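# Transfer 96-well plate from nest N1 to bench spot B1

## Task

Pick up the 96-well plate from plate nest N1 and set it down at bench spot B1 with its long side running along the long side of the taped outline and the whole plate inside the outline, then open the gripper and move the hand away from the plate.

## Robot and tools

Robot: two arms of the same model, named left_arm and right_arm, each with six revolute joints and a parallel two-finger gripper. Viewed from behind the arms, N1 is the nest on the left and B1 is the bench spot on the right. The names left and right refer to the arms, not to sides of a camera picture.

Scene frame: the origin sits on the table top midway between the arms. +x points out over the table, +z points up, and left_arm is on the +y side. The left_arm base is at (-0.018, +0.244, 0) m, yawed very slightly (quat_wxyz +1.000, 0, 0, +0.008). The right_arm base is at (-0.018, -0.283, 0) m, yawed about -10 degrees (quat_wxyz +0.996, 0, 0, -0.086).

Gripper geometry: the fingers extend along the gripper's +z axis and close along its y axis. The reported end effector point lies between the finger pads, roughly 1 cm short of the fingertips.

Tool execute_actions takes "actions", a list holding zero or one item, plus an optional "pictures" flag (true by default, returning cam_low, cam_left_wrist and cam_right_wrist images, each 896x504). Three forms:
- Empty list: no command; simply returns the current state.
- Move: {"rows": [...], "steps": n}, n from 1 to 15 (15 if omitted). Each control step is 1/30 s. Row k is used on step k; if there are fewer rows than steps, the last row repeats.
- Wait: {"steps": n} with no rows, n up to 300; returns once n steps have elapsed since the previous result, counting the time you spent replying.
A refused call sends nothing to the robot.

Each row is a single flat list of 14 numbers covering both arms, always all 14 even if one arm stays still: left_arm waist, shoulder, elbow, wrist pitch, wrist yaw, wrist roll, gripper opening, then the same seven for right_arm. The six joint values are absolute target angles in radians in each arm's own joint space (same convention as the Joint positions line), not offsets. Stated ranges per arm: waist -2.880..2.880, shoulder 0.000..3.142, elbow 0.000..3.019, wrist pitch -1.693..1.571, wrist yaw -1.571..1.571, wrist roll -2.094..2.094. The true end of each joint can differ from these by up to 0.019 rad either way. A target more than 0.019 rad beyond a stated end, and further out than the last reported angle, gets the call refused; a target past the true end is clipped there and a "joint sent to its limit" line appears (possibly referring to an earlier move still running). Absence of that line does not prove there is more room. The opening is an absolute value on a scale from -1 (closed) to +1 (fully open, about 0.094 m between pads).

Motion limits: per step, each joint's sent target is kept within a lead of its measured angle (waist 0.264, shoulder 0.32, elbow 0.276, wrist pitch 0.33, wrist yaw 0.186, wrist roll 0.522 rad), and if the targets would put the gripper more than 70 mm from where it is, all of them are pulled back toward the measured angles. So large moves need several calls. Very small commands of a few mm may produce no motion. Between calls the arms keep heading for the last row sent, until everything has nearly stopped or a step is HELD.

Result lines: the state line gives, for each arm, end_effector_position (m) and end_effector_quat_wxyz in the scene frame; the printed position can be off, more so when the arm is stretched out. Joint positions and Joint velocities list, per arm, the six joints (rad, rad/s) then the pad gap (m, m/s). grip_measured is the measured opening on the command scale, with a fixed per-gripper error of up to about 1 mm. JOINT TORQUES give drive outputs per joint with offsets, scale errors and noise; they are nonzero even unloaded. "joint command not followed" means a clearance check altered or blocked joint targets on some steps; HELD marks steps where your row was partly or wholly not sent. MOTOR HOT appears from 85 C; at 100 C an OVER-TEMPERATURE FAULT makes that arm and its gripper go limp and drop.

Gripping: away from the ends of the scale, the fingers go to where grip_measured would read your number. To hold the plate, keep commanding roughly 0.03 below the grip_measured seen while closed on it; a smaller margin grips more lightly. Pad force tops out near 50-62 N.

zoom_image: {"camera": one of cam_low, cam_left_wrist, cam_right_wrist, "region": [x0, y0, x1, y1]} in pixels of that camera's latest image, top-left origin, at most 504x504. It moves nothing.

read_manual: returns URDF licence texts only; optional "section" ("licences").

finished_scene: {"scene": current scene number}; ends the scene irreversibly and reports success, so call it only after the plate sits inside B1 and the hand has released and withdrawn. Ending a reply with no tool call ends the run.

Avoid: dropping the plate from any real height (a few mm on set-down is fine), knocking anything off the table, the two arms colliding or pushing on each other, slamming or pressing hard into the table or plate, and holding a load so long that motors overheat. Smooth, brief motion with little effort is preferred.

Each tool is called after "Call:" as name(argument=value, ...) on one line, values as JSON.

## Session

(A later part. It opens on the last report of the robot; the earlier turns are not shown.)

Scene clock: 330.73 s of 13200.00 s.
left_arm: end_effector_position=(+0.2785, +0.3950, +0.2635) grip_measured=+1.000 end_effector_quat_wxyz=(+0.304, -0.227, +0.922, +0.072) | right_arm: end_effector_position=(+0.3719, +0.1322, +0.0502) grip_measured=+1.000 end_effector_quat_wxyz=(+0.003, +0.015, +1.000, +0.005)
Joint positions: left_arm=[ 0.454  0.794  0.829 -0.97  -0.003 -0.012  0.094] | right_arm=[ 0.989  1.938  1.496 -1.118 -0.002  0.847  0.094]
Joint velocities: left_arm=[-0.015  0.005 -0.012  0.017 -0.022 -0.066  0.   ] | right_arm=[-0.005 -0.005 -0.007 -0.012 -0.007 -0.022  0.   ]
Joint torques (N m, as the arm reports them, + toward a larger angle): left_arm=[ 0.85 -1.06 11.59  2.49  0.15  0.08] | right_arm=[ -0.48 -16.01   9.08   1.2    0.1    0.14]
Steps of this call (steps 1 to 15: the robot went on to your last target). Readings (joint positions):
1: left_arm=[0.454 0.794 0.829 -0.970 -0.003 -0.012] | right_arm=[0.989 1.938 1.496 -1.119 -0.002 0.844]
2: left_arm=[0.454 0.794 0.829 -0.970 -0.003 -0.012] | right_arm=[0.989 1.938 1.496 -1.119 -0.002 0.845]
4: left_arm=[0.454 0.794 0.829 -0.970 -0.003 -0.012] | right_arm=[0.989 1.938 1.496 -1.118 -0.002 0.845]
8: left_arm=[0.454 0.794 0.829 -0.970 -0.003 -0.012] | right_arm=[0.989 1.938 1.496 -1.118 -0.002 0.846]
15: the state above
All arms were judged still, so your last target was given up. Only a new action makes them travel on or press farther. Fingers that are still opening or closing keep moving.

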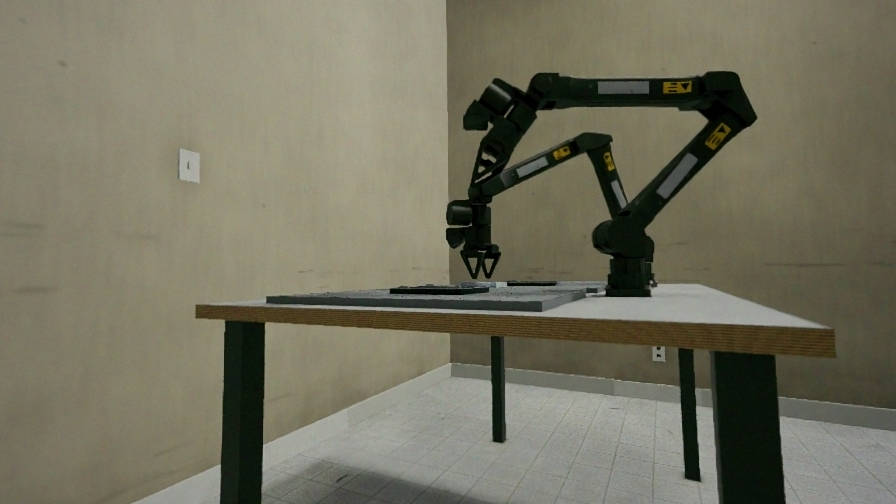

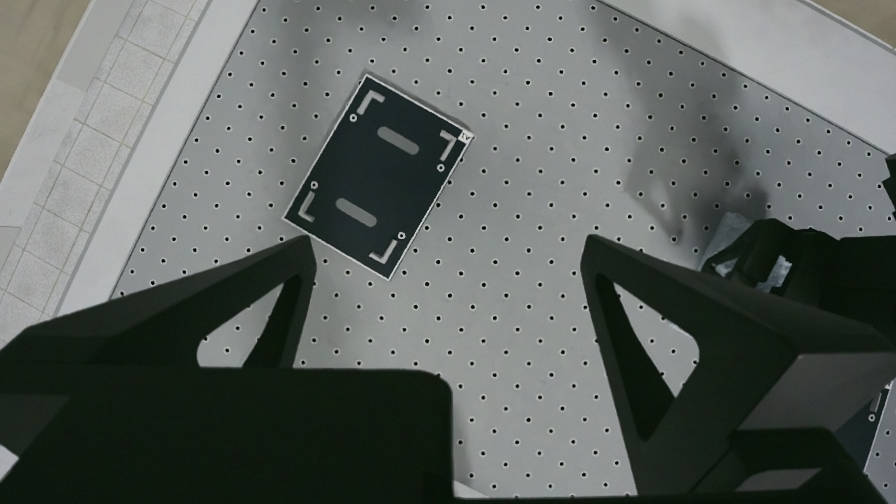

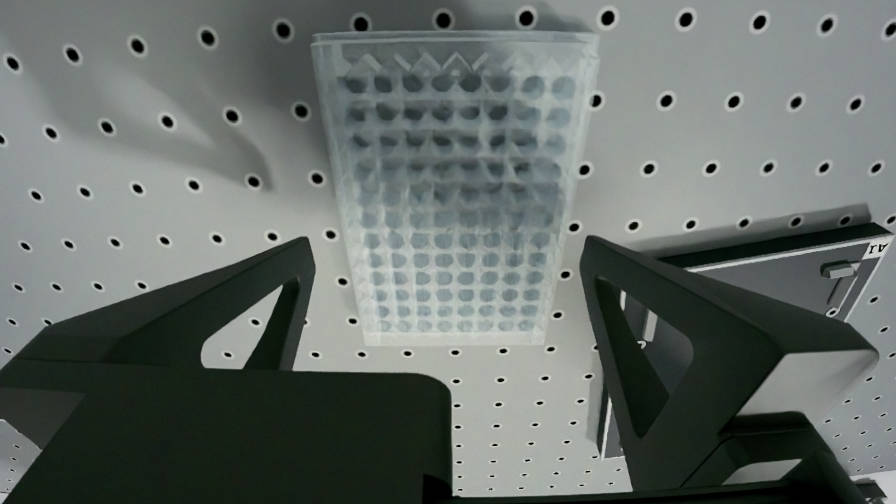

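Call:
execute_actions(actions=[{"rows": [[0.45,0.8,0.84,-0.95,0,0,1,0.992,1.954,1.503,-1.105,0,0.855,1],[0.45,0.8,0.84,-0.95,0,0,1,0.992,1.958,1.501,-1.105,0,0.855,1],[0.45,0.8,0.84,-0.95,0,0,1,0.992,1.961,1.499,-1.102,0,0.855,1],[0.45,0.8,0.84,-0.95,0,0,1,0.992,1.963,1.496,-1.097,0,0.855,1],[0.45,0.8,0.84,-0.95,0,0,1,0.992,1.965,1.493,-1.092,0,0.855,1],[0.45,0.8,0.84,-0.95,0,0,1,0.992,1.967,1.49,-1.087,0,0.855,1],[0.45,0.8,0.84,-0.95,0,0,1,0.992,1.969,1.488,-1.082,0,0.855,1],[0.45,0.8,0.84,-0.95,0,0,1,0.992,1.971,1.486,-1.077,0,0.855,1],[0.45,0.8,0.84,-0.95,0,0,1,0.992,1.973,1.484,-1.072,0,0.855,1],[0.45,0.8,0.84,-0.95,0,0,1,0.992,1.975,1.482,-1.067,0,0.855,1],[0.45,0.8,0.84,-0.95,0,0,1,0.992,1.976,1.48,-1.063,0,0.855,1]], "steps": 15}], pictures=false)

Call:
execute_actions(actions=[{"steps": 10}])

Scene clock: 349.50 s of 13200.00 s.
left_arm: end_effector_position=(+0.2785, +0.3950, +0.2635) grip_measured=+1.000 end_effector_quat_wxyz=(+0.304, -0.227, +0.922, +0.072) | right_arm: end_effector_position=(+0.3709, +0.1311, +0.0295) grip_measured=+1.000 end_effector_quat_wxyz=(+0.001, +0.015, +1.000, +0.002)
Joint positions: left_arm=[ 0.454  0.794  0.829 -0.97  -0.003 -0.012  0.094] | right_arm=[ 0.989  1.962  1.474 -1.078 -0.002  0.847  0.094]
Joint velocities: left_arm=[ 0.005 -0.005  0.002  0.017 -0.007  0.037  0.   ] | right_arm=[ 0.015  0.044 -0.027  0.007  0.007 -0.037  0.   ]
Joint torques (N m, as the arm reports them, + toward a larger angle): left_arm=[ 0.9  -0.8  11.59  2.47  0.14  0.09] | right_arm=[ -0.67 -16.38   8.85   1.26   0.11   0.13]
Steps of this call (steps 1 to 90: nothing new was sent; then 15.27 s passed at rest; steps 91 to 105: all 15 steps of this action). Readings (joint positions):
91: left_arm=[0.454 0.794 0.829 -0.970 -0.003 -0.012] | right_arm=[0.989 1.938 1.496 -1.118 -0.002 0.847]
92: left_arm=[0.454 0.794 0.829 -0.970 -0.003 -0.012] | right_arm=[0.989 1.938 1.496 -1.118 -0.002 0.847]
94: left_arm=[0.454 0.794 0.829 -0.970 -0.003 -0.012] | right_arm=[0.989 1.939 1.496 -1.116 -0.002 0.847]
98: left_arm=[0.454 0.794 0.829 -0.970 -0.003 -0.012] | right_arm=[0.989 1.944 1.488 -1.099 -0.002 0.847]
105: the state above

Scene clock: 349.83 s of 13200.00 s.
left_arm: end_effector_position=(+0.2785, +0.3950, +0.2635) grip_measured=+1.000 end_effector_quat_wxyz=(+0.304, -0.227, +0.922, +0.072) | right_arm: end_effector_position=(+0.3707, +0.1309, +0.0281) grip_measured=+1.000 end_effector_quat_wxyz=(+0.000, +0.015, +1.000, +0.002)
Joint positions: left_arm=[ 0.454  0.794  0.829 -0.97  -0.003 -0.012  0.094] | right_arm=[ 0.989  1.964  1.473 -1.076 -0.002  0.847  0.094]
Joint velocities: left_arm=[-0.005 -0.005 -0.012  0.012 -0.022 -0.051  0.   ] | right_arm=[-0.015  0.005 -0.002  0.007 -0.022 -0.037  0.   ]
Joint torques (N m, as the arm reports them, + toward a larger angle): left_arm=[ 0.73 -0.84 11.57  2.41  0.17  0.09] | right_arm=[ -0.52 -16.37   8.75   1.15   0.11   0.14]
Steps of this call (steps 1 to 10: the robot went on to your last target). Readings (joint positions):
1: left_arm=[0.454 0.794 0.829 -0.970 -0.003 -0.012] | right_arm=[0.989 1.963 1.473 -1.077 -0.002 0.847]
2: left_arm=[0.454 0.794 0.829 -0.970 -0.003 -0.012] | right_arm=[0.989 1.964 1.473 -1.077 -0.002 0.847]
4: left_arm=[0.454 0.794 0.829 -0.970 -0.003 -0.012] | right_arm=[0.989 1.964 1.473 -1.077 -0.002 0.847]
8: left_arm=[0.454 0.794 0.829 -0.970 -0.003 -0.012] | right_arm=[0.989 1.964 1.473 -1.076 -0.002 0.847]
10: the state above

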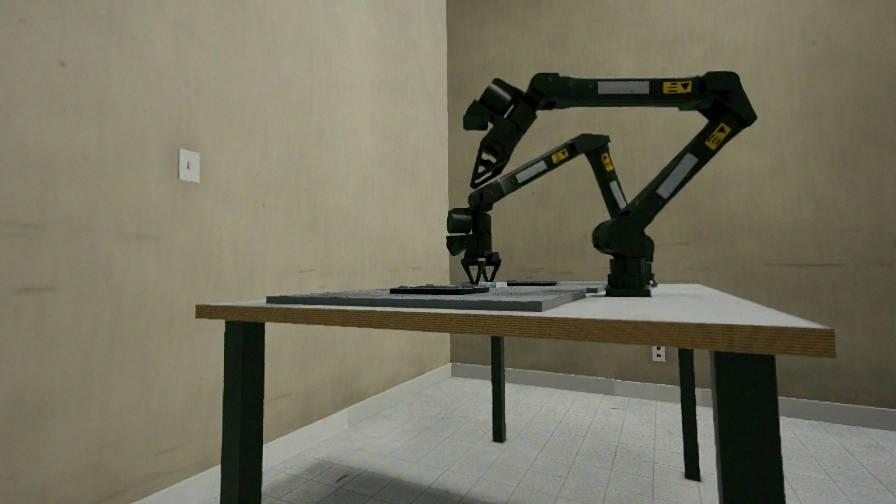

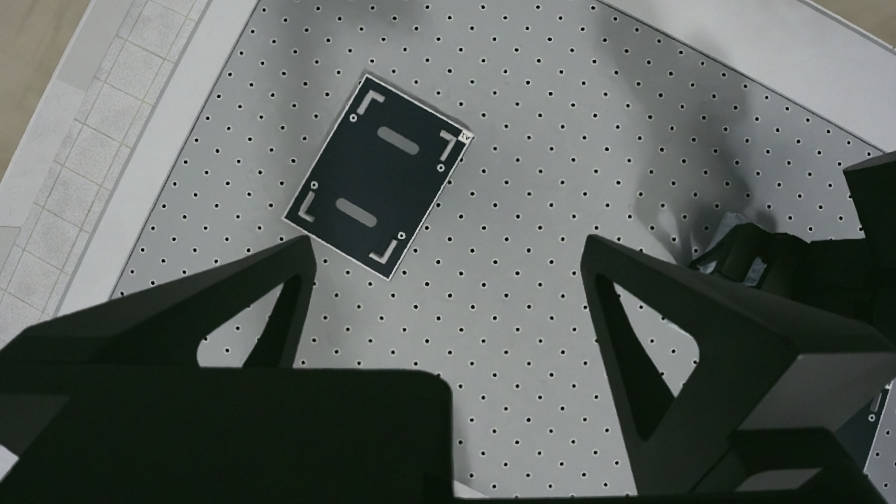

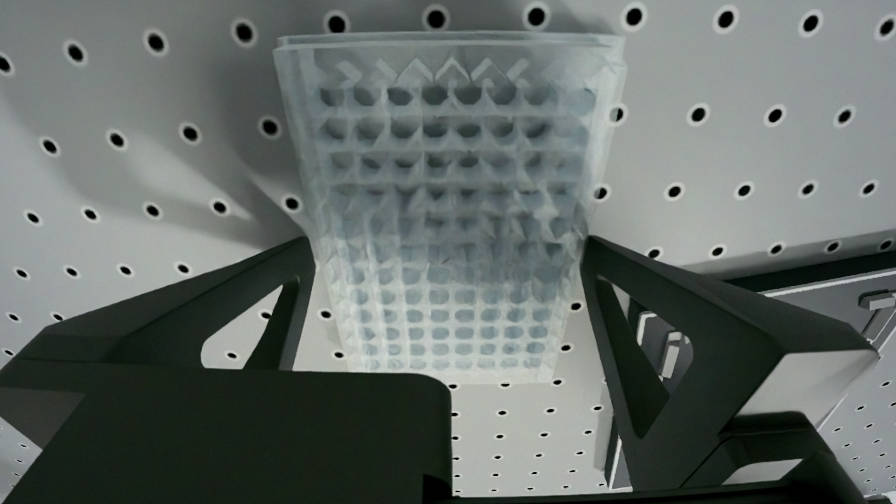

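Call:
execute_actions(actions=[{"rows": [[0.45,0.8,0.84,-0.95,0,0,1,0.992,1.976,1.48,-1.063,0,0.855,0.92],[0.45,0.8,0.84,-0.95,0,0,1,0.992,1.976,1.48,-1.063,0,0.855,0.87],[0.45,0.8,0.84,-0.95,0,0,1,0.992,1.976,1.48,-1.063,0,0.855,0.84],[0.45,0.8,0.84,-0.95,0,0,1,0.992,1.976,1.48,-1.063,0,0.855,0.82],[0.45,0.8,0.84,-0.95,0,0,1,0.992,1.976,1.48,-1.063,0,0.855,0.8],[0.45,0.8,0.84,-0.95,0,0,1,0.992,1.976,1.48,-1.063,0,0.855,0.78],[0.45,0.8,0.84,-0.95,0,0,1,0.992,1.976,1.48,-1.063,0,0.855,0.765],[0.45,0.8,0.84,-0.95,0,0,1,0.992,1.976,1.48,-1.063,0,0.855,0.75],[0.45,0.8,0.84,-0.95,0,0,1,0.992,1.976,1.48,-1.063,0,0.855,0.735],[0.45,0.8,0.84,-0.95,0,0,1,0.992,1.976,1.48,-1.063,0,0.855,0.72]], "steps": 15}], pictures=false)

Call:
execute_actions(actions=[{"steps": 6}], pictures=false)

Scene clock: 361.80 s of 13200.00 s.
left_arm: end_effector_position=(+0.2785, +0.3950, +0.2635) grip_measured=+1.000 end_effector_quat_wxyz=(+0.304, -0.227, +0.922, +0.072) | right_arm: end_effector_position=(+0.3707, +0.1309, +0.0281) grip_measured=+0.758 end_effector_quat_wxyz=(+0.000, +0.015, +1.000, +0.002)
Joint positions: left_arm=[ 0.454  0.794  0.829 -0.97  -0.003 -0.012  0.094] | right_arm=[ 0.989  1.964  1.473 -1.076 -0.002  0.847  0.083]
Joint velocities: left_arm=[-0.005 -0.005 -0.012  0.012  0.022 -0.051  0.   ] | right_arm=[-0.005 -0.005 -0.002  0.007 -0.007 -0.081  0.   ]
Joint torques (N m, as the arm reports them, + toward a larger angle): left_arm=[ 1.21 -0.98 11.62  2.42  0.14  0.07] | right_arm=[ -0.57 -16.25   8.76   1.14   0.11   0.14]
Steps of this call (steps 1 to 15: the robot went on to your last target; steps 16 to 90: nothing new was sent; then 8.47 s passed at rest; steps 91 to 105: all 15 steps of this action). Readings (joint positions):
91: left_arm=[0.454 0.794 0.829 -0.970 -0.003 -0.012] | right_arm=[0.989 1.964 1.473 -1.076 -0.002 0.847]
92: left_arm=[0.454 0.794 0.829 -0.970 -0.003 -0.012] | right_arm=[0.989 1.964 1.473 -1.076 -0.002 0.847]
94: left_arm=[0.454 0.794 0.829 -0.970 -0.003 -0.012] | right_arm=[0.989 1.964 1.473 -1.076 -0.002 0.847]
98: left_arm=[0.454 0.794 0.829 -0.970 -0.003 -0.012] | right_arm=[0.989 1.964 1.473 -1.076 -0.002 0.847]
105: the state above

Scene clock: 362.00 s of 13200.00 s.
left_arm: end_effector_position=(+0.2785, +0.3950, +0.2635) grip_measured=+1.000 end_effector_quat_wxyz=(+0.304, -0.227, +0.922, +0.072) | right_arm: end_effector_position=(+0.3707, +0.1309, +0.0281) grip_measured=+0.758 end_effector_quat_wxyz=(+0.000, +0.015, +1.000, +0.002)
Joint positions: left_arm=[ 0.454  0.794  0.829 -0.97  -0.003 -0.012  0.094] | right_arm=[ 0.989  1.964  1.473 -1.076 -0.002  0.847  0.083]
Joint velocities: left_arm=[-0.005  0.005  0.007  0.027 -0.007  0.022  0.   ] | right_arm=[-0.005 -0.005  0.002 -0.017 -0.007 -0.022  0.001]
Joint torques (N m, as the arm reports them, + toward a larger angle): left_arm=[ 0.82 -1.   11.63  2.49  0.16  0.08] | right_arm=[ -0.61 -16.21   8.72   1.18   0.12   0.12]
Steps of this call (steps 1 to 6: the robot went on to your last target). Readings (joint positions):
1: left_arm=[0.454 0.794 0.829 -0.970 -0.003 -0.012] | right_arm=[0.989 1.964 1.473 -1.076 -0.002 0.847]
2: left_arm=[0.454 0.794 0.829 -0.970 -0.003 -0.012] | right_arm=[0.989 1.964 1.473 -1.076 -0.002 0.847]
4: left_arm=[0.454 0.794 0.829 -0.970 -0.003 -0.012] | right_arm=[0.989 1.964 1.473 -1.076 -0.002 0.847]
6: the state above

Call:
execute_actions(actions=[{"rows": [[0.45,0.8,0.84,-0.95,0,0,1,0.992,1.94,1.51,-1.084,0,0.855,0.72],[0.45,0.8,0.84,-0.95,0,0,1,0.992,1.932,1.52,-1.09,0,0.855,0.72],[0.45,0.8,0.84,-0.95,0,0,1,0.992,1.927,1.527,-1.1,0,0.855,0.72],[0.45,0.8,0.84,-0.95,0,0,1,0.992,1.922,1.534,-1.111,0,0.855,0.72],[0.45,0.8,0.84,-0.95,0,0,1,0.992,1.917,1.541,-1.122,0,0.855,0.72],[0.45,0.8,0.84,-0.95,0,0,1,0.992,1.912,1.548,-1.134,0,0.855,0.72],[0.45,0.8,0.84,-0.95,0,0,1,0.992,1.907,1.555,-1.146,0,0.855,0.72],[0.45,0.8,0.84,-0.95,0,0,1,0.992,1.902,1.562,-1.158,0,0.855,0.72],[0.45,0.8,0.84,-0.95,0,0,1,0.992,1.897,1.569,-1.17,0,0.855,0.72],[0.45,0.8,0.84,-0.95,0,0,1,0.992,1.893,1.576,-1.182,0,0.855,0.72],[0.45,0.8,0.84,-0.95,0,0,1,0.992,1.889,1.583,-1.196,0,0.855,0.72],[0.45,0.8,0.84,-0.95,0,0,1,0.992,1.885,1.589,-1.21,0,0.855,0.72]], "steps": 13}], pictures=false)

Call:
execute_actions(actions=[{"rows": [[0.45,0.8,0.84,-0.95,0,0,1,0.99,1.885,1.589,-1.21,0,0.853,0.72],[0.45,0.8,0.84,-0.95,0,0,1,0.985,1.884,1.587,-1.209,0,0.848,0.72],[0.45,0.8,0.84,-0.95,0,0,1,0.977,1.882,1.585,-1.209,0,0.84,0.72],[0.45,0.8,0.84,-0.95,0,0,1,0.966,1.88,1.582,-1.208,0,0.828,0.72],[0.45,0.8,0.84,-0.95,0,0,1,0.952,1.877,1.577,-1.207,0,0.813,0.72],[0.45,0.8,0.84,-0.95,0,0,1,0.934,1.874,1.572,-1.205,0,0.796,0.72],[0.45,0.8,0.84,-0.95,0,0,1,0.914,1.87,1.567,-1.204,0,0.775,0.72],[0.45,0.8,0.84,-0.95,0,0,1,0.891,1.866,1.56,-1.202,0,0.75,0.72],[0.45,0.8,0.84,-0.95,0,0,1,0.865,1.861,1.553,-1.2,0,0.724,0.72],[0.45,0.8,0.84,-0.95,0,0,1,0.836,1.855,1.544,-1.198,0,0.694,0.72],[0.45,0.8,0.84,-0.95,0,0,1,0.805,1.849,1.535,-1.195,0,0.662,0.72],[0.45,0.8,0.84,-0.95,0,0,1,0.771,1.843,1.526,-1.193,0,0.628,0.72],[0.45,0.8,0.84,-0.95,0,0,1,0.736,1.836,1.516,-1.19,0,0.591,0.72],[0.45,0.8,0.84,-0.95,0,0,1,0.698,1.829,1.505,-1.187,0,0.552,0.72],[0.45,0.8,0.84,-0.95,0,0,1,0.658,1.821,1.493,-1.184,0,0.511,0.72]], "steps": 15}], pictures=false)

Call:
execute_actions(actions=[{"rows": [[0.45,0.8,0.84,-0.95,0,0,1,0.617,1.813,1.482,-1.181,0,0.469,0.72],[0.45,0.8,0.84,-0.95,0,0,1,0.575,1.805,1.47,-1.177,0,0.425,0.72],[0.45,0.8,0.84,-0.95,0,0,1,0.531,1.797,1.457,-1.174,0,0.38,0.72],[0.45,0.8,0.84,-0.95,0,0,1,0.486,1.788,1.444,-1.17,0,0.334,0.72],[0.45,0.8,0.84,-0.95,0,0,1,0.441,1.78,1.431,-1.167,0,0.287,0.72],[0.45,0.8,0.84,-0.95,0,0,1,0.395,1.771,1.418,-1.163,0,0.239,0.72],[0.45,0.8,0.84,-0.95,0,0,1,0.348,1.762,1.405,-1.159,0,0.191,0.72],[0.45,0.8,0.84,-0.95,0,0,1,0.302,1.753,1.391,-1.156,0,0.144,0.72],[0.45,0.8,0.84,-0.95,0,0,1,0.255,1.744,1.378,-1.152,0,0.096,0.72],[0.45,0.8,0.84,-0.95,0,0,1,0.209,1.735,1.365,-1.148,0,0.048,0.72],[0.45,0.8,0.84,-0.95,0,0,1,0.164,1.727,1.352,-1.145,0,0.001,0.72],[0.45,0.8,0.84,-0.95,0,0,1,0.119,1.718,1.339,-1.141,0,-0.045,0.72],[0.45,0.8,0.84,-0.95,0,0,1,0.075,1.71,1.326,-1.138,0,-0.09,0.72],[0.45,0.8,0.84,-0.95,0,0,1,0.033,1.702,1.314,-1.134,0,-0.134,0.72],[0.45,0.8,0.84,-0.95,0,0,1,-0.009,1.694,1.302,-1.131,0,-0.176,0.72]], "steps": 15}], pictures=false)

Call:
execute_actions(actions=[{"rows": [[0.45,0.8,0.84,-0.95,0,0,1,-0.048,1.686,1.291,-1.128,0,-0.217,0.72],[0.45,0.8,0.84,-0.95,0,0,1,-0.086,1.679,1.28,-1.125,0,-0.256,0.72],[0.45,0.8,0.84,-0.95,0,0,1,-0.121,1.672,1.27,-1.122,0,-0.293,0.72],[0.45,0.8,0.84,-0.95,0,0,1,-0.155,1.666,1.261,-1.12,0,-0.327,0.72],[0.45,0.8,0.84,-0.95,0,0,1,-0.186,1.66,1.252,-1.117,0,-0.359,0.72],[0.45,0.8,0.84,-0.95,0,0,1,-0.215,1.654,1.243,-1.115,0,-0.389,0.72],[0.45,0.8,0.84,-0.95,0,0,1,-0.241,1.649,1.236,-1.113,0,-0.416,0.72],[0.45,0.8,0.84,-0.95,0,0,1,-0.264,1.645,1.229,-1.111,0,-0.44,0.72],[0.45,0.8,0.84,-0.95,0,0,1,-0.284,1.641,1.224,-1.11,0,-0.461,0.72],[0.45,0.8,0.84,-0.95,0,0,1,-0.302,1.638,1.219,-1.108,0,-0.478,0.72],[0.45,0.8,0.84,-0.95,0,0,1,-0.316,1.635,1.214,-1.107,0,-0.493,0.72],[0.45,0.8,0.84,-0.95,0,0,1,-0.327,1.633,1.211,-1.106,0,-0.505,0.72],[0.45,0.8,0.84,-0.95,0,0,1,-0.335,1.631,1.209,-1.106,0,-0.513,0.72],[0.45,0.8,0.84,-0.95,0,0,1,-0.34,1.63,1.207,-1.105,0,-0.518,0.72],[0.45,0.8,0.84,-0.95,0,0,1,-0.342,1.63,1.207,-1.105,0,-0.52,0.72]], "steps": 15}], pictures=false)

Call:
execute_actions(actions=[{"steps": 20}])

Scene clock: 434.63 s of 13200.00 s.
left_arm: end_effector_position=(+0.2785, +0.3950, +0.2635) grip_measured=+1.000 end_effector_quat_wxyz=(+0.304, -0.227, +0.922, +0.072) | right_arm: end_effector_position=(+0.3704, +0.1305, +0.0608) grip_measured=+0.758 end_effector_quat_wxyz=(-0.008, +0.015, +1.000, -0.008)
Joint positions: left_arm=[ 0.454  0.794  0.829 -0.97  -0.003 -0.012  0.094] | right_arm=[ 0.989  1.941  1.531 -1.183 -0.002  0.847  0.083]
Joint velocities: left_arm=[ 0.024  0.005  0.002 -0.017 -0.051 -0.051  0.   ] | right_arm=[-0.015 -0.19   0.173 -0.247 -0.007  0.022 -0.   ]
Joint torques (N m, as the arm reports them, + toward a larger angle): left_arm=[ 0.85 -0.84 11.56  2.44  0.16  0.08] | right_arm=[ -0.59 -21.19  12.74   0.36   0.12   0.12]
Steps of this call (steps 1 to 15: the robot went on to your last target; steps 16 to 90: nothing new was sent; then 69.20 s passed at rest; steps 91 to 103: all 13 steps of this action). Readings (joint positions):
91: left_arm=[0.454 0.794 0.829 -0.970 -0.003 -0.012] | right_arm=[0.989 1.964 1.473 -1.076 -0.002 0.847]
92: left_arm=[0.454 0.794 0.829 -0.970 -0.003 -0.012] | right_arm=[0.989 1.964 1.473 -1.077 -0.002 0.847]
94: left_arm=[0.454 0.794 0.829 -0.970 -0.003 -0.012] | right_arm=[0.989 1.964 1.475 -1.085 -0.002 0.847]
98: left_arm=[0.454 0.794 0.829 -0.970 -0.003 -0.012] | right_arm=[0.989 1.962 1.496 -1.125 -0.002 0.847]
103: the state above

Scene clock: 435.13 s of 13200.00 s.
left_arm: end_effector_position=(+0.2785, +0.3950, +0.2635) grip_measured=+1.000 end_effector_quat_wxyz=(+0.304, -0.227, +0.922, +0.072) | right_arm: end_effector_position=(+0.4412, +0.0399, +0.0836) grip_measured=+0.758 end_effector_quat_wxyz=(+0.000, +0.030, +1.000, +0.001)
Joint positions: left_arm=[ 0.454  0.794  0.829 -0.97  -0.003 -0.012  0.094] | right_arm=[ 0.785  1.889  1.516 -1.196 -0.002  0.673  0.083]
Joint velocities: left_arm=[ 0.024  0.005 -0.007  0.002 -0.022  0.022  0.   ] | right_arm=[-1.05  -0.103 -0.252  0.027  0.022 -0.696  0.001]
Joint torques (N m, as the arm reports them, + toward a larger angle): left_arm=[ 0.99 -1.01 11.61  2.44  0.17  0.08] | right_arm=[ -2.27 -20.23   8.56   0.93   0.08   0.01]
Steps of this call (steps 1 to 15: all 15 steps of this action). Readings (joint positions):
1: left_arm=[0.454 0.794 0.829 -0.970 -0.003 -0.012] | right_arm=[0.989 1.934 1.536 -1.190 -0.002 0.847]
2: left_arm=[0.454 0.794 0.829 -0.970 -0.003 -0.012] | right_arm=[0.989 1.928 1.540 -1.194 -0.002 0.847]
4: left_arm=[0.454 0.794 0.829 -0.970 -0.003 -0.012] | right_arm=[0.989 1.916 1.543 -1.196 -0.002 0.845]
8: left_arm=[0.454 0.794 0.829 -0.970 -0.003 -0.012] | right_arm=[0.965 1.903 1.543 -1.196 -0.002 0.813]
15: the state above

Scene clock: 435.63 s of 13200.00 s.
left_arm: end_effector_position=(+0.2785, +0.3950, +0.2635) grip_measured=+1.000 end_effector_quat_wxyz=(+0.304, -0.227, +0.922, +0.072) | right_arm: end_effector_position=(+0.4879, -0.2896, +0.0670) grip_measured=+0.758 end_effector_quat_wxyz=(-0.025, +0.088, +0.996, -0.001)
Joint positions: left_arm=[ 0.454  0.794  0.829 -0.97  -0.003 -0.012  0.094] | right_arm=[ 0.159  1.806  1.343 -1.158 -0.002  0.163  0.083]
Joint velocities: left_arm=[ 0.005  0.005  0.017 -0.002 -0.066  0.051  0.   ] | right_arm=[-1.343 -0.259 -0.354  0.11   0.051 -1.209  0.   ]
Joint torques (N m, as the arm reports them, + toward a larger angle): left_arm=[ 0.72 -1.   11.54  2.42  0.15  0.07] | right_arm=[ -0.59 -19.13   8.32   0.8    0.03   0.02]
Steps of this call (steps 1 to 15: all 15 steps of this action). Readings (joint positions):
1: left_arm=[0.454 0.794 0.829 -0.970 -0.003 -0.012] | right_arm=[0.749 1.886 1.506 -1.195 -0.002 0.648]
2: left_arm=[0.454 0.794 0.829 -0.970 -0.003 -0.012] | right_arm=[0.712 1.882 1.496 -1.194 -0.002 0.621]
4: left_arm=[0.454 0.794 0.829 -0.970 -0.003 -0.012] | right_arm=[0.633 1.874 1.475 -1.191 -0.002 0.562]
8: left_arm=[0.454 0.794 0.829 -0.970 -0.003 -0.012] | right_arm=[0.467 1.855 1.429 -1.181 -0.002 0.431]
15: the state above

Scene clock: 436.13 s of 13200.00 s.
left_arm: end_effector_position=(+0.2785, +0.3950, +0.2635) grip_measured=+1.000 end_effector_quat_wxyz=(+0.304, -0.227, +0.922, +0.072) | right_arm: end_effector_position=(+0.3822, -0.5224, +0.0915) grip_measured=+0.758 end_effector_quat_wxyz=(+0.001, +0.051, +0.999, -0.002)
Joint positions: left_arm=[ 0.454  0.794  0.829 -0.97  -0.003 -0.012  0.094] | right_arm=[-0.366  1.653  1.207 -1.12   0.002 -0.436  0.083]
Joint velocities: left_arm=[-0.005 -0.005 -0.017  0.002 -0.037 -0.066  0.   ] | right_arm=[-0.005 -0.044 -0.042  0.017 -0.037 -0.535  0.001]
Joint torques (N m, as the arm reports them, + toward a larger angle): left_arm=[ 0.76 -0.89 11.57  2.5   0.17  0.08] | right_arm=[  0.97 -14.9    8.65   1.21  -0.13  -0.04]
Steps of this call (steps 1 to 15: all 15 steps of this action). Readings (joint positions):
1: left_arm=[0.454 0.794 0.829 -0.970 -0.003 -0.012] | right_arm=[0.114 1.797 1.330 -1.154 -0.002 0.121]
2: left_arm=[0.454 0.794 0.829 -0.970 -0.003 -0.012] | right_arm=[0.068 1.787 1.318 -1.151 -0.002 0.077]
4: left_arm=[0.454 0.794 0.829 -0.970 -0.003 -0.012] | right_arm=[-0.025 1.766 1.292 -1.143 -0.002 -0.016]
8: left_arm=[0.454 0.794 0.829 -0.970 -0.003 -0.012] | right_arm=[-0.209 1.712 1.241 -1.127 -0.002 -0.223]
15: the state above

Scene clock: 436.80 s of 13200.00 s.
left_arm: end_effector_position=(+0.2785, +0.3950, +0.2635) grip_measured=+1.000 end_effector_quat_wxyz=(+0.304, -0.227, +0.922, +0.072) | right_arm: end_effector_position=(+0.3846, -0.5135, +0.0895) grip_measured=+0.758 end_effector_quat_wxyz=(-0.001, +0.005, +1.000, -0.001)
Joint positions: left_arm=[ 0.454  0.794  0.829 -0.97  -0.003 -0.012  0.094] | right_arm=[-0.347  1.653  1.2   -1.119  0.002 -0.51   0.083]
Joint velocities: left_arm=[-0.005 -0.005 -0.007 -0.002  0.007 -0.066  0.   ] | right_arm=[ 0.005  0.005 -0.002  0.007 -0.051 -0.007  0.   ]
Joint torques (N m, as the arm reports them, + toward a larger angle): left_arm=[ 0.93 -0.65 11.58  2.38  0.16  0.05] | right_arm=[ -0.47 -14.93   8.91   1.22  -0.14  -0.02]
Steps of this call (steps 1 to 20: the robot went on to your last target). Readings (joint positions):
1: left_arm=[0.454 0.794 0.829 -0.970 -0.003 -0.012] | right_arm=[-0.366 1.653 1.205 -1.120 0.002 -0.451]
2: left_arm=[0.454 0.794 0.829 -0.970 -0.003 -0.012] | right_arm=[-0.363 1.653 1.204 -1.119 0.002 -0.463]
4: left_arm=[0.454 0.794 0.829 -0.970 -0.003 -0.012] | right_arm=[-0.356 1.653 1.201 -1.119 0.002 -0.481]
8: left_arm=[0.454 0.794 0.829 -0.970 -0.003 -0.012] | right_arm=[-0.347 1.653 1.200 -1.119 0.002 -0.499]
20: the state above

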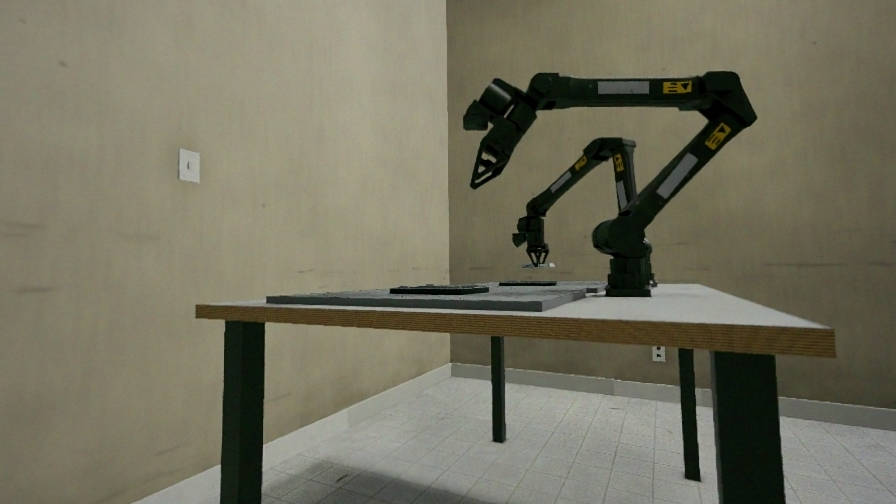

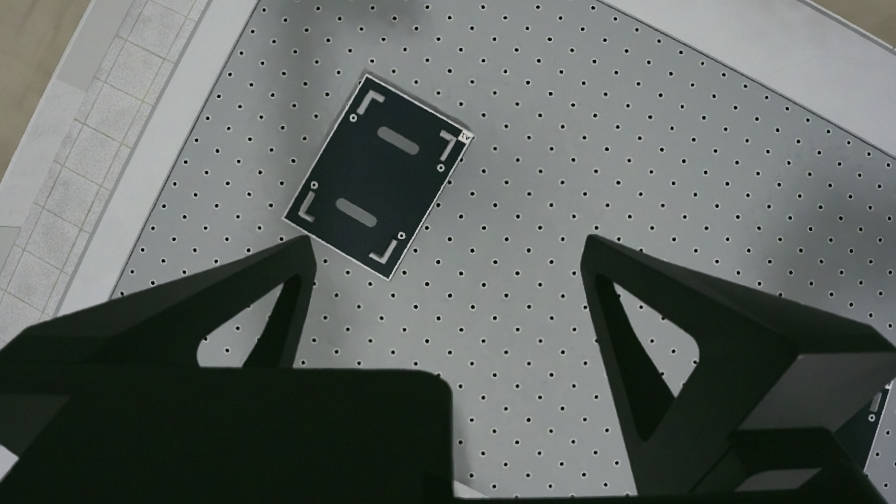

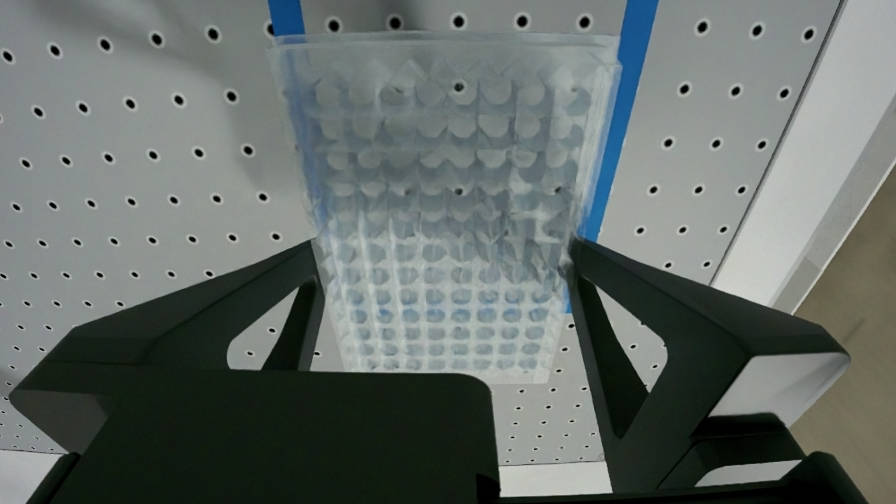

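Call:
execute_actions(actions=[{"rows": [[0.45,0.8,0.84,-0.95,0,0,1,-0.35,1.662,1.204,-1.1,0,-0.52,0.72],[0.45,0.8,0.84,-0.95,0,0,1,-0.355,1.668,1.2,-1.092,0,-0.52,0.72],[0.45,0.8,0.84,-0.95,0,0,1,-0.36,1.675,1.194,-1.08,0,-0.52,0.72],[0.45,0.8,0.84,-0.95,0,0,1,-0.365,1.682,1.188,-1.067,0,-0.52,0.72],[0.45,0.8,0.84,-0.95,0,0,1,-0.365,1.689,1.182,-1.054,0,-0.52,0.72],[0.45,0.8,0.84,-0.95,0,0,1,-0.365,1.696,1.176,-1.041,0,-0.52,0.72],[0.45,0.8,0.84,-0.95,0,0,1,-0.365,1.703,1.17,-1.028,0,-0.52,0.72],[0.45,0.8,0.84,-0.95,0,0,1,-0.365,1.71,1.164,-1.015,0,-0.52,0.72],[0.45,0.8,0.84,-0.95,0,0,1,-0.365,1.716,1.158,-1.003,0,-0.52,0.72],[0.45,0.8,0.84,-0.95,0,0,1,-0.365,1.722,1.153,-0.992,0,-0.52,0.72],[0.45,0.8,0.84,-0.95,0,0,1,-0.365,1.727,1.148,-0.983,0,-0.52,0.72],[0.45,0.8,0.84,-0.95,0,0,1,-0.365,1.731,1.144,-0.975,0,-0.52,0.72],[0.45,0.8,0.84,-0.95,0,0,1,-0.365,1.734,1.141,-0.969,0,-0.52,0.72],[0.45,0.8,0.84,-0.95,0,0,1,-0.365,1.736,1.139,-0.965,0,-0.52,0.72]], "steps": 15}], pictures=false)

Call:
execute_actions(actions=[{"steps": 12}])

Scene clock: 459.50 s of 13200.00 s.
left_arm: end_effector_position=(+0.2785, +0.3950, +0.2635) grip_measured=+1.000 end_effector_quat_wxyz=(+0.304, -0.227, +0.922, +0.072) | right_arm: end_effector_position=(+0.3801, -0.5166, +0.0338) grip_measured=+0.758 end_effector_quat_wxyz=(-0.005, +0.009, +1.000, +0.002)
Joint positions: left_arm=[ 0.454  0.794  0.829 -0.97  -0.003 -0.012  0.094] | right_arm=[-0.358  1.728  1.132 -0.987  0.002 -0.512  0.083]
Joint velocities: left_arm=[-0.015 -0.005 -0.012  0.002 -0.037 -0.037  0.   ] | right_arm=[-0.015  0.151 -0.1    0.12   0.125 -0.081 -0.001]
Joint torques (N m, as the arm reports them, + toward a larger angle): left_arm=[ 0.81 -0.92 11.58  2.43  0.16  0.07] | right_arm=[ -1.53 -13.47   8.82   1.14  -0.12  -0.01]
Steps of this call (steps 1 to 15: the robot went on to your last target; steps 16 to 90: nothing new was sent; then 19.20 s passed at rest; steps 91 to 105: all 15 steps of this action). Readings (joint positions):
91: left_arm=[0.454 0.794 0.829 -0.970 -0.003 -0.012] | right_arm=[-0.347 1.653 1.200 -1.118 0.002 -0.511]
92: left_arm=[0.454 0.794 0.829 -0.970 -0.003 -0.012] | right_arm=[-0.347 1.653 1.199 -1.115 0.002 -0.511]
94: left_arm=[0.454 0.794 0.829 -0.970 -0.003 -0.012] | right_arm=[-0.348 1.653 1.194 -1.100 0.002 -0.512]
98: left_arm=[0.454 0.794 0.829 -0.970 -0.003 -0.012] | right_arm=[-0.354 1.671 1.174 -1.053 0.002 -0.512]
105: the state above

Scene clock: 459.90 s of 13200.00 s.
left_arm: end_effector_position=(+0.2785, +0.3950, +0.2635) grip_measured=+1.000 end_effector_quat_wxyz=(+0.304, -0.227, +0.922, +0.072) | right_arm: end_effector_position=(+0.3791, -0.5160, +0.0286) grip_measured=+0.758 end_effector_quat_wxyz=(-0.007, +0.009, +1.000, +0.003)
Joint positions: left_arm=[ 0.454  0.794  0.829 -0.97  -0.003 -0.012  0.094] | right_arm=[-0.358  1.736  1.127 -0.978  0.002 -0.512  0.083]
Joint velocities: left_arm=[-0.015 -0.015 -0.002 -0.007  0.037 -0.007  0.   ] | right_arm=[ 0.005 -0.005 -0.007 -0.007 -0.066 -0.037  0.   ]
Joint torques (N m, as the arm reports them, + toward a larger angle): left_arm=[ 0.99 -1.13 11.53  2.43  0.15  0.08] | right_arm=[ -1.17 -13.15   8.66   1.13  -0.13  -0.02]
Steps of this call (steps 1 to 12: the robot went on to your last target). Readings (joint positions):
1: left_arm=[0.454 0.794 0.829 -0.970 -0.003 -0.012] | right_arm=[-0.358 1.732 1.129 -0.984 0.002 -0.512]
2: left_arm=[0.454 0.794 0.829 -0.970 -0.003 -0.012] | right_arm=[-0.358 1.735 1.128 -0.982 0.002 -0.512]
4: left_arm=[0.454 0.794 0.829 -0.970 -0.003 -0.012] | right_arm=[-0.358 1.736 1.127 -0.981 0.002 -0.512]
8: left_arm=[0.454 0.794 0.829 -0.970 -0.003 -0.012] | right_arm=[-0.358 1.736 1.127 -0.978 0.002 -0.512]
12: the state above

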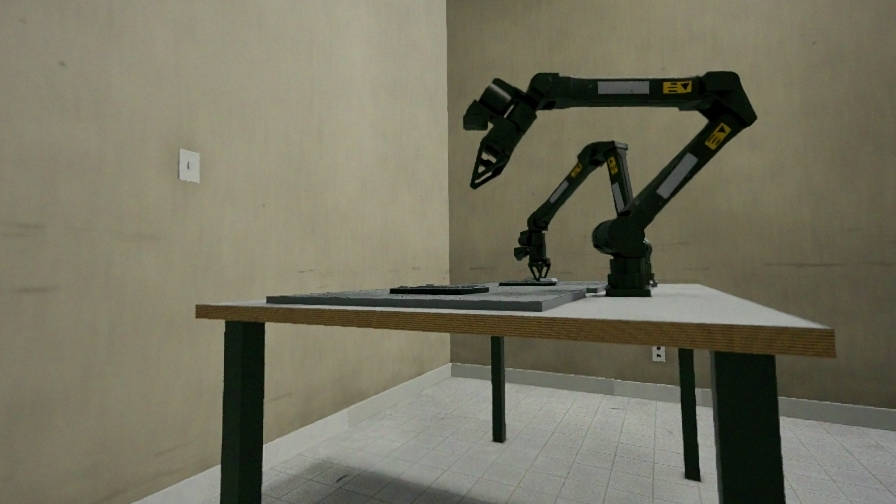

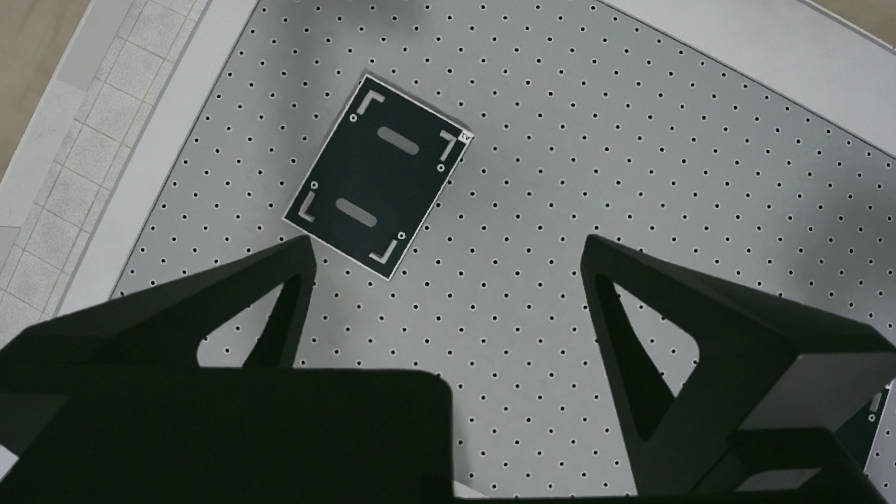

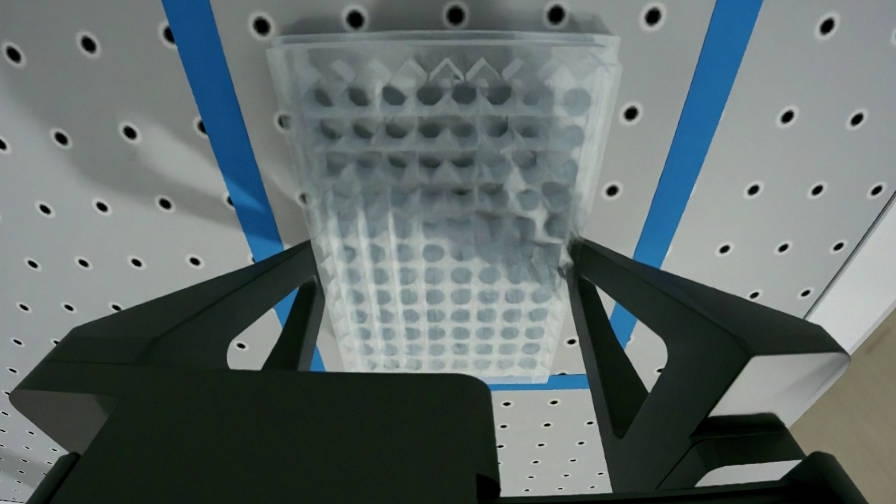

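Call:
execute_actions(actions=[{"rows": [[0.45,0.8,0.84,-0.95,0,0,1,-0.365,1.736,1.139,-0.965,0,-0.52,0.8],[0.45,0.8,0.84,-0.95,0,0,1,-0.365,1.736,1.139,-0.965,0,-0.52,0.9],[0.45,0.8,0.84,-0.95,0,0,1,-0.365,1.736,1.139,-0.965,0,-0.52,1],[0.45,0.8,0.84,-0.95,0,0,1,-0.365,1.736,1.139,-0.965,0,-0.52,1],[0.45,0.8,0.84,-0.95,0,0,1,-0.365,1.736,1.139,-0.965,0,-0.52,1],[0.45,0.8,0.84,-0.95,0,0,1,-0.365,1.736,1.139,-0.965,0,-0.52,1],[0.45,0.8,0.84,-0.95,0,0,1,-0.365,1.71,1.165,-0.985,0,-0.52,1],[0.45,0.8,0.84,-0.95,0,0,1,-0.365,1.7,1.175,-0.995,0,-0.52,1],[0.45,0.8,0.84,-0.95,0,0,1,-0.365,1.688,1.185,-1.015,0,-0.52,1],[0.45,0.8,0.84,-0.95,0,0,1,-0.365,1.674,1.197,-1.04,0,-0.52,1],[0.45,0.8,0.84,-0.95,0,0,1,-0.365,1.658,1.21,-1.07,0,-0.52,1],[0.45,0.8,0.84,-0.95,0,0,1,-0.365,1.64,1.225,-1.1,0,-0.52,1],[0.45,0.8,0.84,-0.95,0,0,1,-0.365,1.62,1.24,-1.13,0,-0.52,1],[0.45,0.8,0.84,-0.95,0,0,1,-0.365,1.6,1.255,-1.16,0,-0.52,1],[0.45,0.8,0.84,-0.95,0,0,1,-0.365,1.58,1.27,-1.19,0,-0.52,1]], "steps": 15}], pictures=false)

Call:
execute_actions(actions=[{"rows": [[0.45,0.8,0.84,-0.95,0,0,1,-0.355,1.55,1.275,-1.2,0,-0.5,1],[0.45,0.8,0.84,-0.95,0,0,1,-0.34,1.51,1.275,-1.2,0,-0.48,1],[0.45,0.8,0.84,-0.95,0,0,1,-0.32,1.47,1.27,-1.19,0,-0.45,1],[0.45,0.8,0.84,-0.95,0,0,1,-0.29,1.42,1.26,-1.17,0,-0.41,1],[0.45,0.8,0.84,-0.95,0,0,1,-0.26,1.37,1.24,-1.15,0,-0.37,1],[0.45,0.8,0.84,-0.95,0,0,1,-0.23,1.32,1.22,-1.12,0,-0.33,1],[0.45,0.8,0.84,-0.95,0,0,1,-0.2,1.27,1.2,-1.09,0,-0.29,1],[0.45,0.8,0.84,-0.95,0,0,1,-0.17,1.23,1.18,-1.06,0,-0.25,1],[0.45,0.8,0.84,-0.95,0,0,1,-0.15,1.2,1.165,-1.04,0,-0.22,1],[0.45,0.8,0.84,-0.95,0,0,1,-0.14,1.18,1.155,-1.02,0,-0.2,1],[0.45,0.8,0.84,-0.95,0,0,1,-0.135,1.17,1.15,-1.01,0,-0.2,1]], "steps": 15}], pictures=false)

Call:
execute_actions(actions=[{"steps": 10}])

Scene clock: 493.40 s of 13200.00 s.
left_arm: end_effector_position=(+0.2785, +0.3950, +0.2635) grip_measured=+1.000 end_effector_quat_wxyz=(+0.304, -0.227, +0.922, +0.072) | right_arm: end_effector_position=(+0.3735, -0.5127, +0.0660) grip_measured=+1.000 end_effector_quat_wxyz=(-0.022, +0.009, +1.000, +0.012)
Joint positions: left_arm=[ 0.454  0.794  0.829 -0.97  -0.003 -0.012  0.094] | right_arm=[-0.358  1.687  1.175 -1.109  0.002 -0.512  0.094]
Joint velocities: left_arm=[ 0.005 -0.005 -0.002 -0.007 -0.022 -0.051  0.   ] | right_arm=[-0.015 -0.493  0.295 -0.676 -0.007  0.022  0.   ]
Joint torques (N m, as the arm reports them, + toward a larger angle): left_arm=[ 0.96 -0.65 11.63  2.34  0.15  0.09] | right_arm=[ -1.2  -17.3   12.63   0.4   -0.12  -0.01]
Steps of this call (steps 1 to 15: the robot went on to your last target; steps 16 to 90: nothing new was sent; then 30.00 s passed at rest; steps 91 to 105: all 15 steps of this action). Readings (joint positions):
91: left_arm=[0.454 0.794 0.829 -0.970 -0.003 -0.012] | right_arm=[-0.358 1.736 1.127 -0.978 0.002 -0.512]
92: left_arm=[0.454 0.794 0.829 -0.970 -0.003 -0.012] | right_arm=[-0.358 1.736 1.127 -0.978 0.002 -0.512]
94: left_arm=[0.454 0.794 0.829 -0.970 -0.003 -0.012] | right_arm=[-0.358 1.736 1.127 -0.978 0.002 -0.512]
98: left_arm=[0.454 0.794 0.829 -0.970 -0.003 -0.012] | right_arm=[-0.358 1.735 1.127 -0.979 0.002 -0.512]
105: the state above

Scene clock: 493.90 s of 13200.00 s.
left_arm: end_effector_position=(+0.2785, +0.3950, +0.2635) grip_measured=+1.000 end_effector_quat_wxyz=(+0.304, -0.227, +0.922, +0.072) | right_arm: end_effector_position=(+0.4042, -0.4158, +0.2769) grip_measured=+1.000 end_effector_quat_wxyz=(+0.235, +0.012, +0.969, -0.071)
Joint positions: left_arm=[ 0.454  0.794  0.829 -0.97  -0.003 -0.012  0.094] | right_arm=[-0.132  1.189  1.152 -1.038 -0.001 -0.28   0.094]
Joint velocities: left_arm=[-0.015 -0.015  0.012 -0.017 -0.051  0.037  0.   ] | right_arm=[ 0.493 -0.913 -0.007  0.168 -0.037  0.564  0.   ]
Joint torques (N m, as the arm reports them, + toward a larger angle): left_arm=[ 0.61 -0.84 11.54  2.49  0.15  0.08] | right_arm=[-3.1  -5.25  9.8   2.12  0.01  0.18]
Steps of this call (steps 1 to 15: all 15 steps of this action). Readings (joint positions):
1: left_arm=[0.454 0.794 0.829 -0.970 -0.003 -0.012] | right_arm=[-0.358 1.670 1.185 -1.129 0.002 -0.512]
2: left_arm=[0.454 0.794 0.829 -0.970 -0.003 -0.012] | right_arm=[-0.358 1.650 1.192 -1.144 0.002 -0.510]
4: left_arm=[0.454 0.794 0.829 -0.970 -0.003 -0.012] | right_arm=[-0.354 1.600 1.197 -1.154 0.002 -0.496]
8: left_arm=[0.454 0.794 0.829 -0.970 -0.003 -0.012] | right_arm=[-0.308 1.469 1.193 -1.138 0.002 -0.436]
15: the state above

Scene clock: 494.23 s of 13200.00 s.
left_arm: end_effector_position=(+0.2785, +0.3950, +0.2635) grip_measured=+1.000 end_effector_quat_wxyz=(+0.304, -0.227, +0.922, +0.072) | right_arm: end_effector_position=(+0.4005, -0.4125, +0.2865) grip_measured=+1.000 end_effector_quat_wxyz=(+0.253, +0.041, +0.964, -0.066)
Joint positions: left_arm=[ 0.454  0.794  0.829 -0.97  -0.003 -0.012  0.094] | right_arm=[-0.128  1.157  1.142 -1.027 -0.001 -0.216  0.094]
Joint velocities: left_arm=[-0.024 -0.005  0.002 -0.007 -0.022 -0.037  0.   ] | right_arm=[ 0.005  0.112 -0.051  0.002  0.007 -0.007  0.   ]
Joint torques (N m, as the arm reports them, + toward a larger angle): left_arm=[ 0.91 -0.84 11.55  2.37  0.17  0.09] | right_arm=[-1.58 -7.24 10.98  2.2  -0.01  0.15]
Steps of this call (steps 1 to 10: the robot went on to your last target). Readings (joint positions):
1: left_arm=[0.454 0.794 0.829 -0.970 -0.003 -0.012] | right_arm=[-0.120 1.162 1.152 -1.032 -0.001 -0.266]
2: left_arm=[0.454 0.794 0.829 -0.970 -0.003 -0.012] | right_arm=[-0.116 1.143 1.152 -1.028 -0.001 -0.255]
4: left_arm=[0.454 0.794 0.829 -0.970 -0.003 -0.012] | right_arm=[-0.119 1.130 1.152 -1.027 -0.001 -0.239]
8: left_arm=[0.454 0.794 0.829 -0.970 -0.003 -0.012] | right_arm=[-0.127 1.147 1.147 -1.027 -0.001 -0.221]
10: the state above

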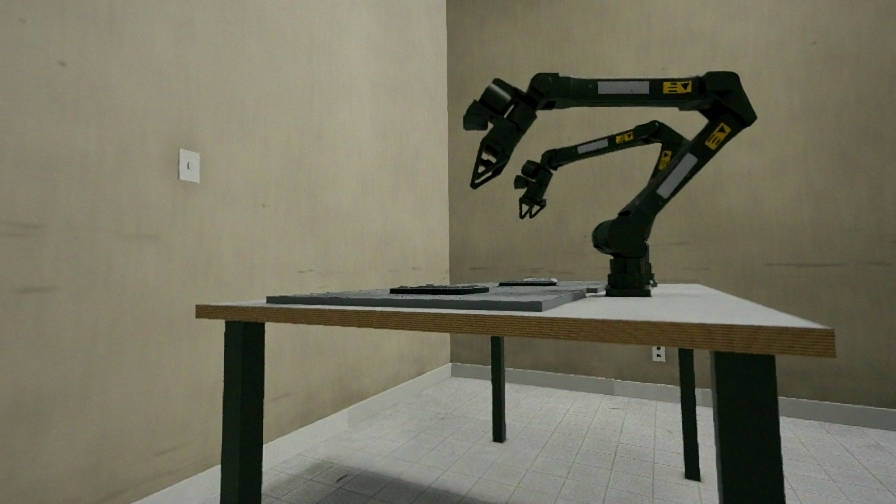

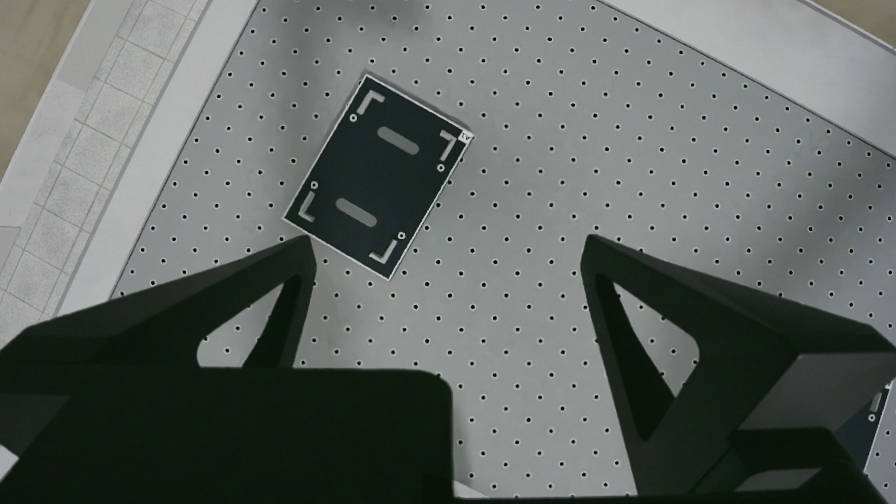

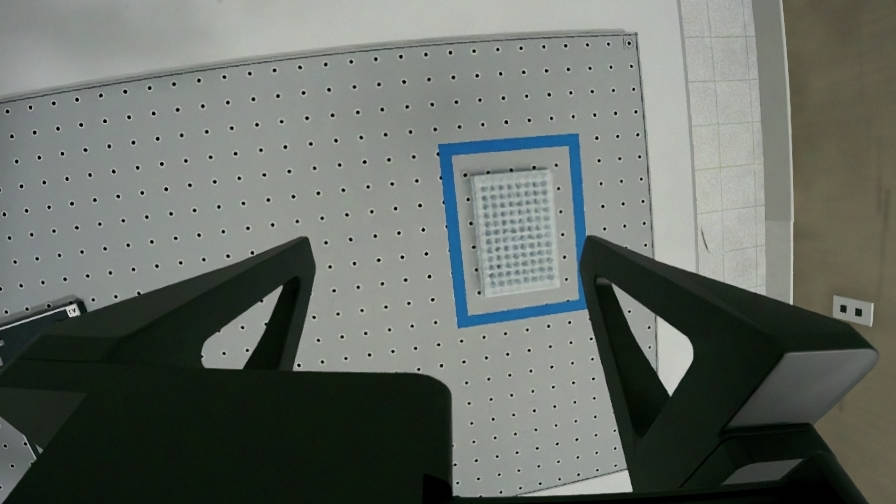

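The plate sits inside the outline, lengthwise.

Call:
finished_scene(scene=1)

The scene is finished: the task was done.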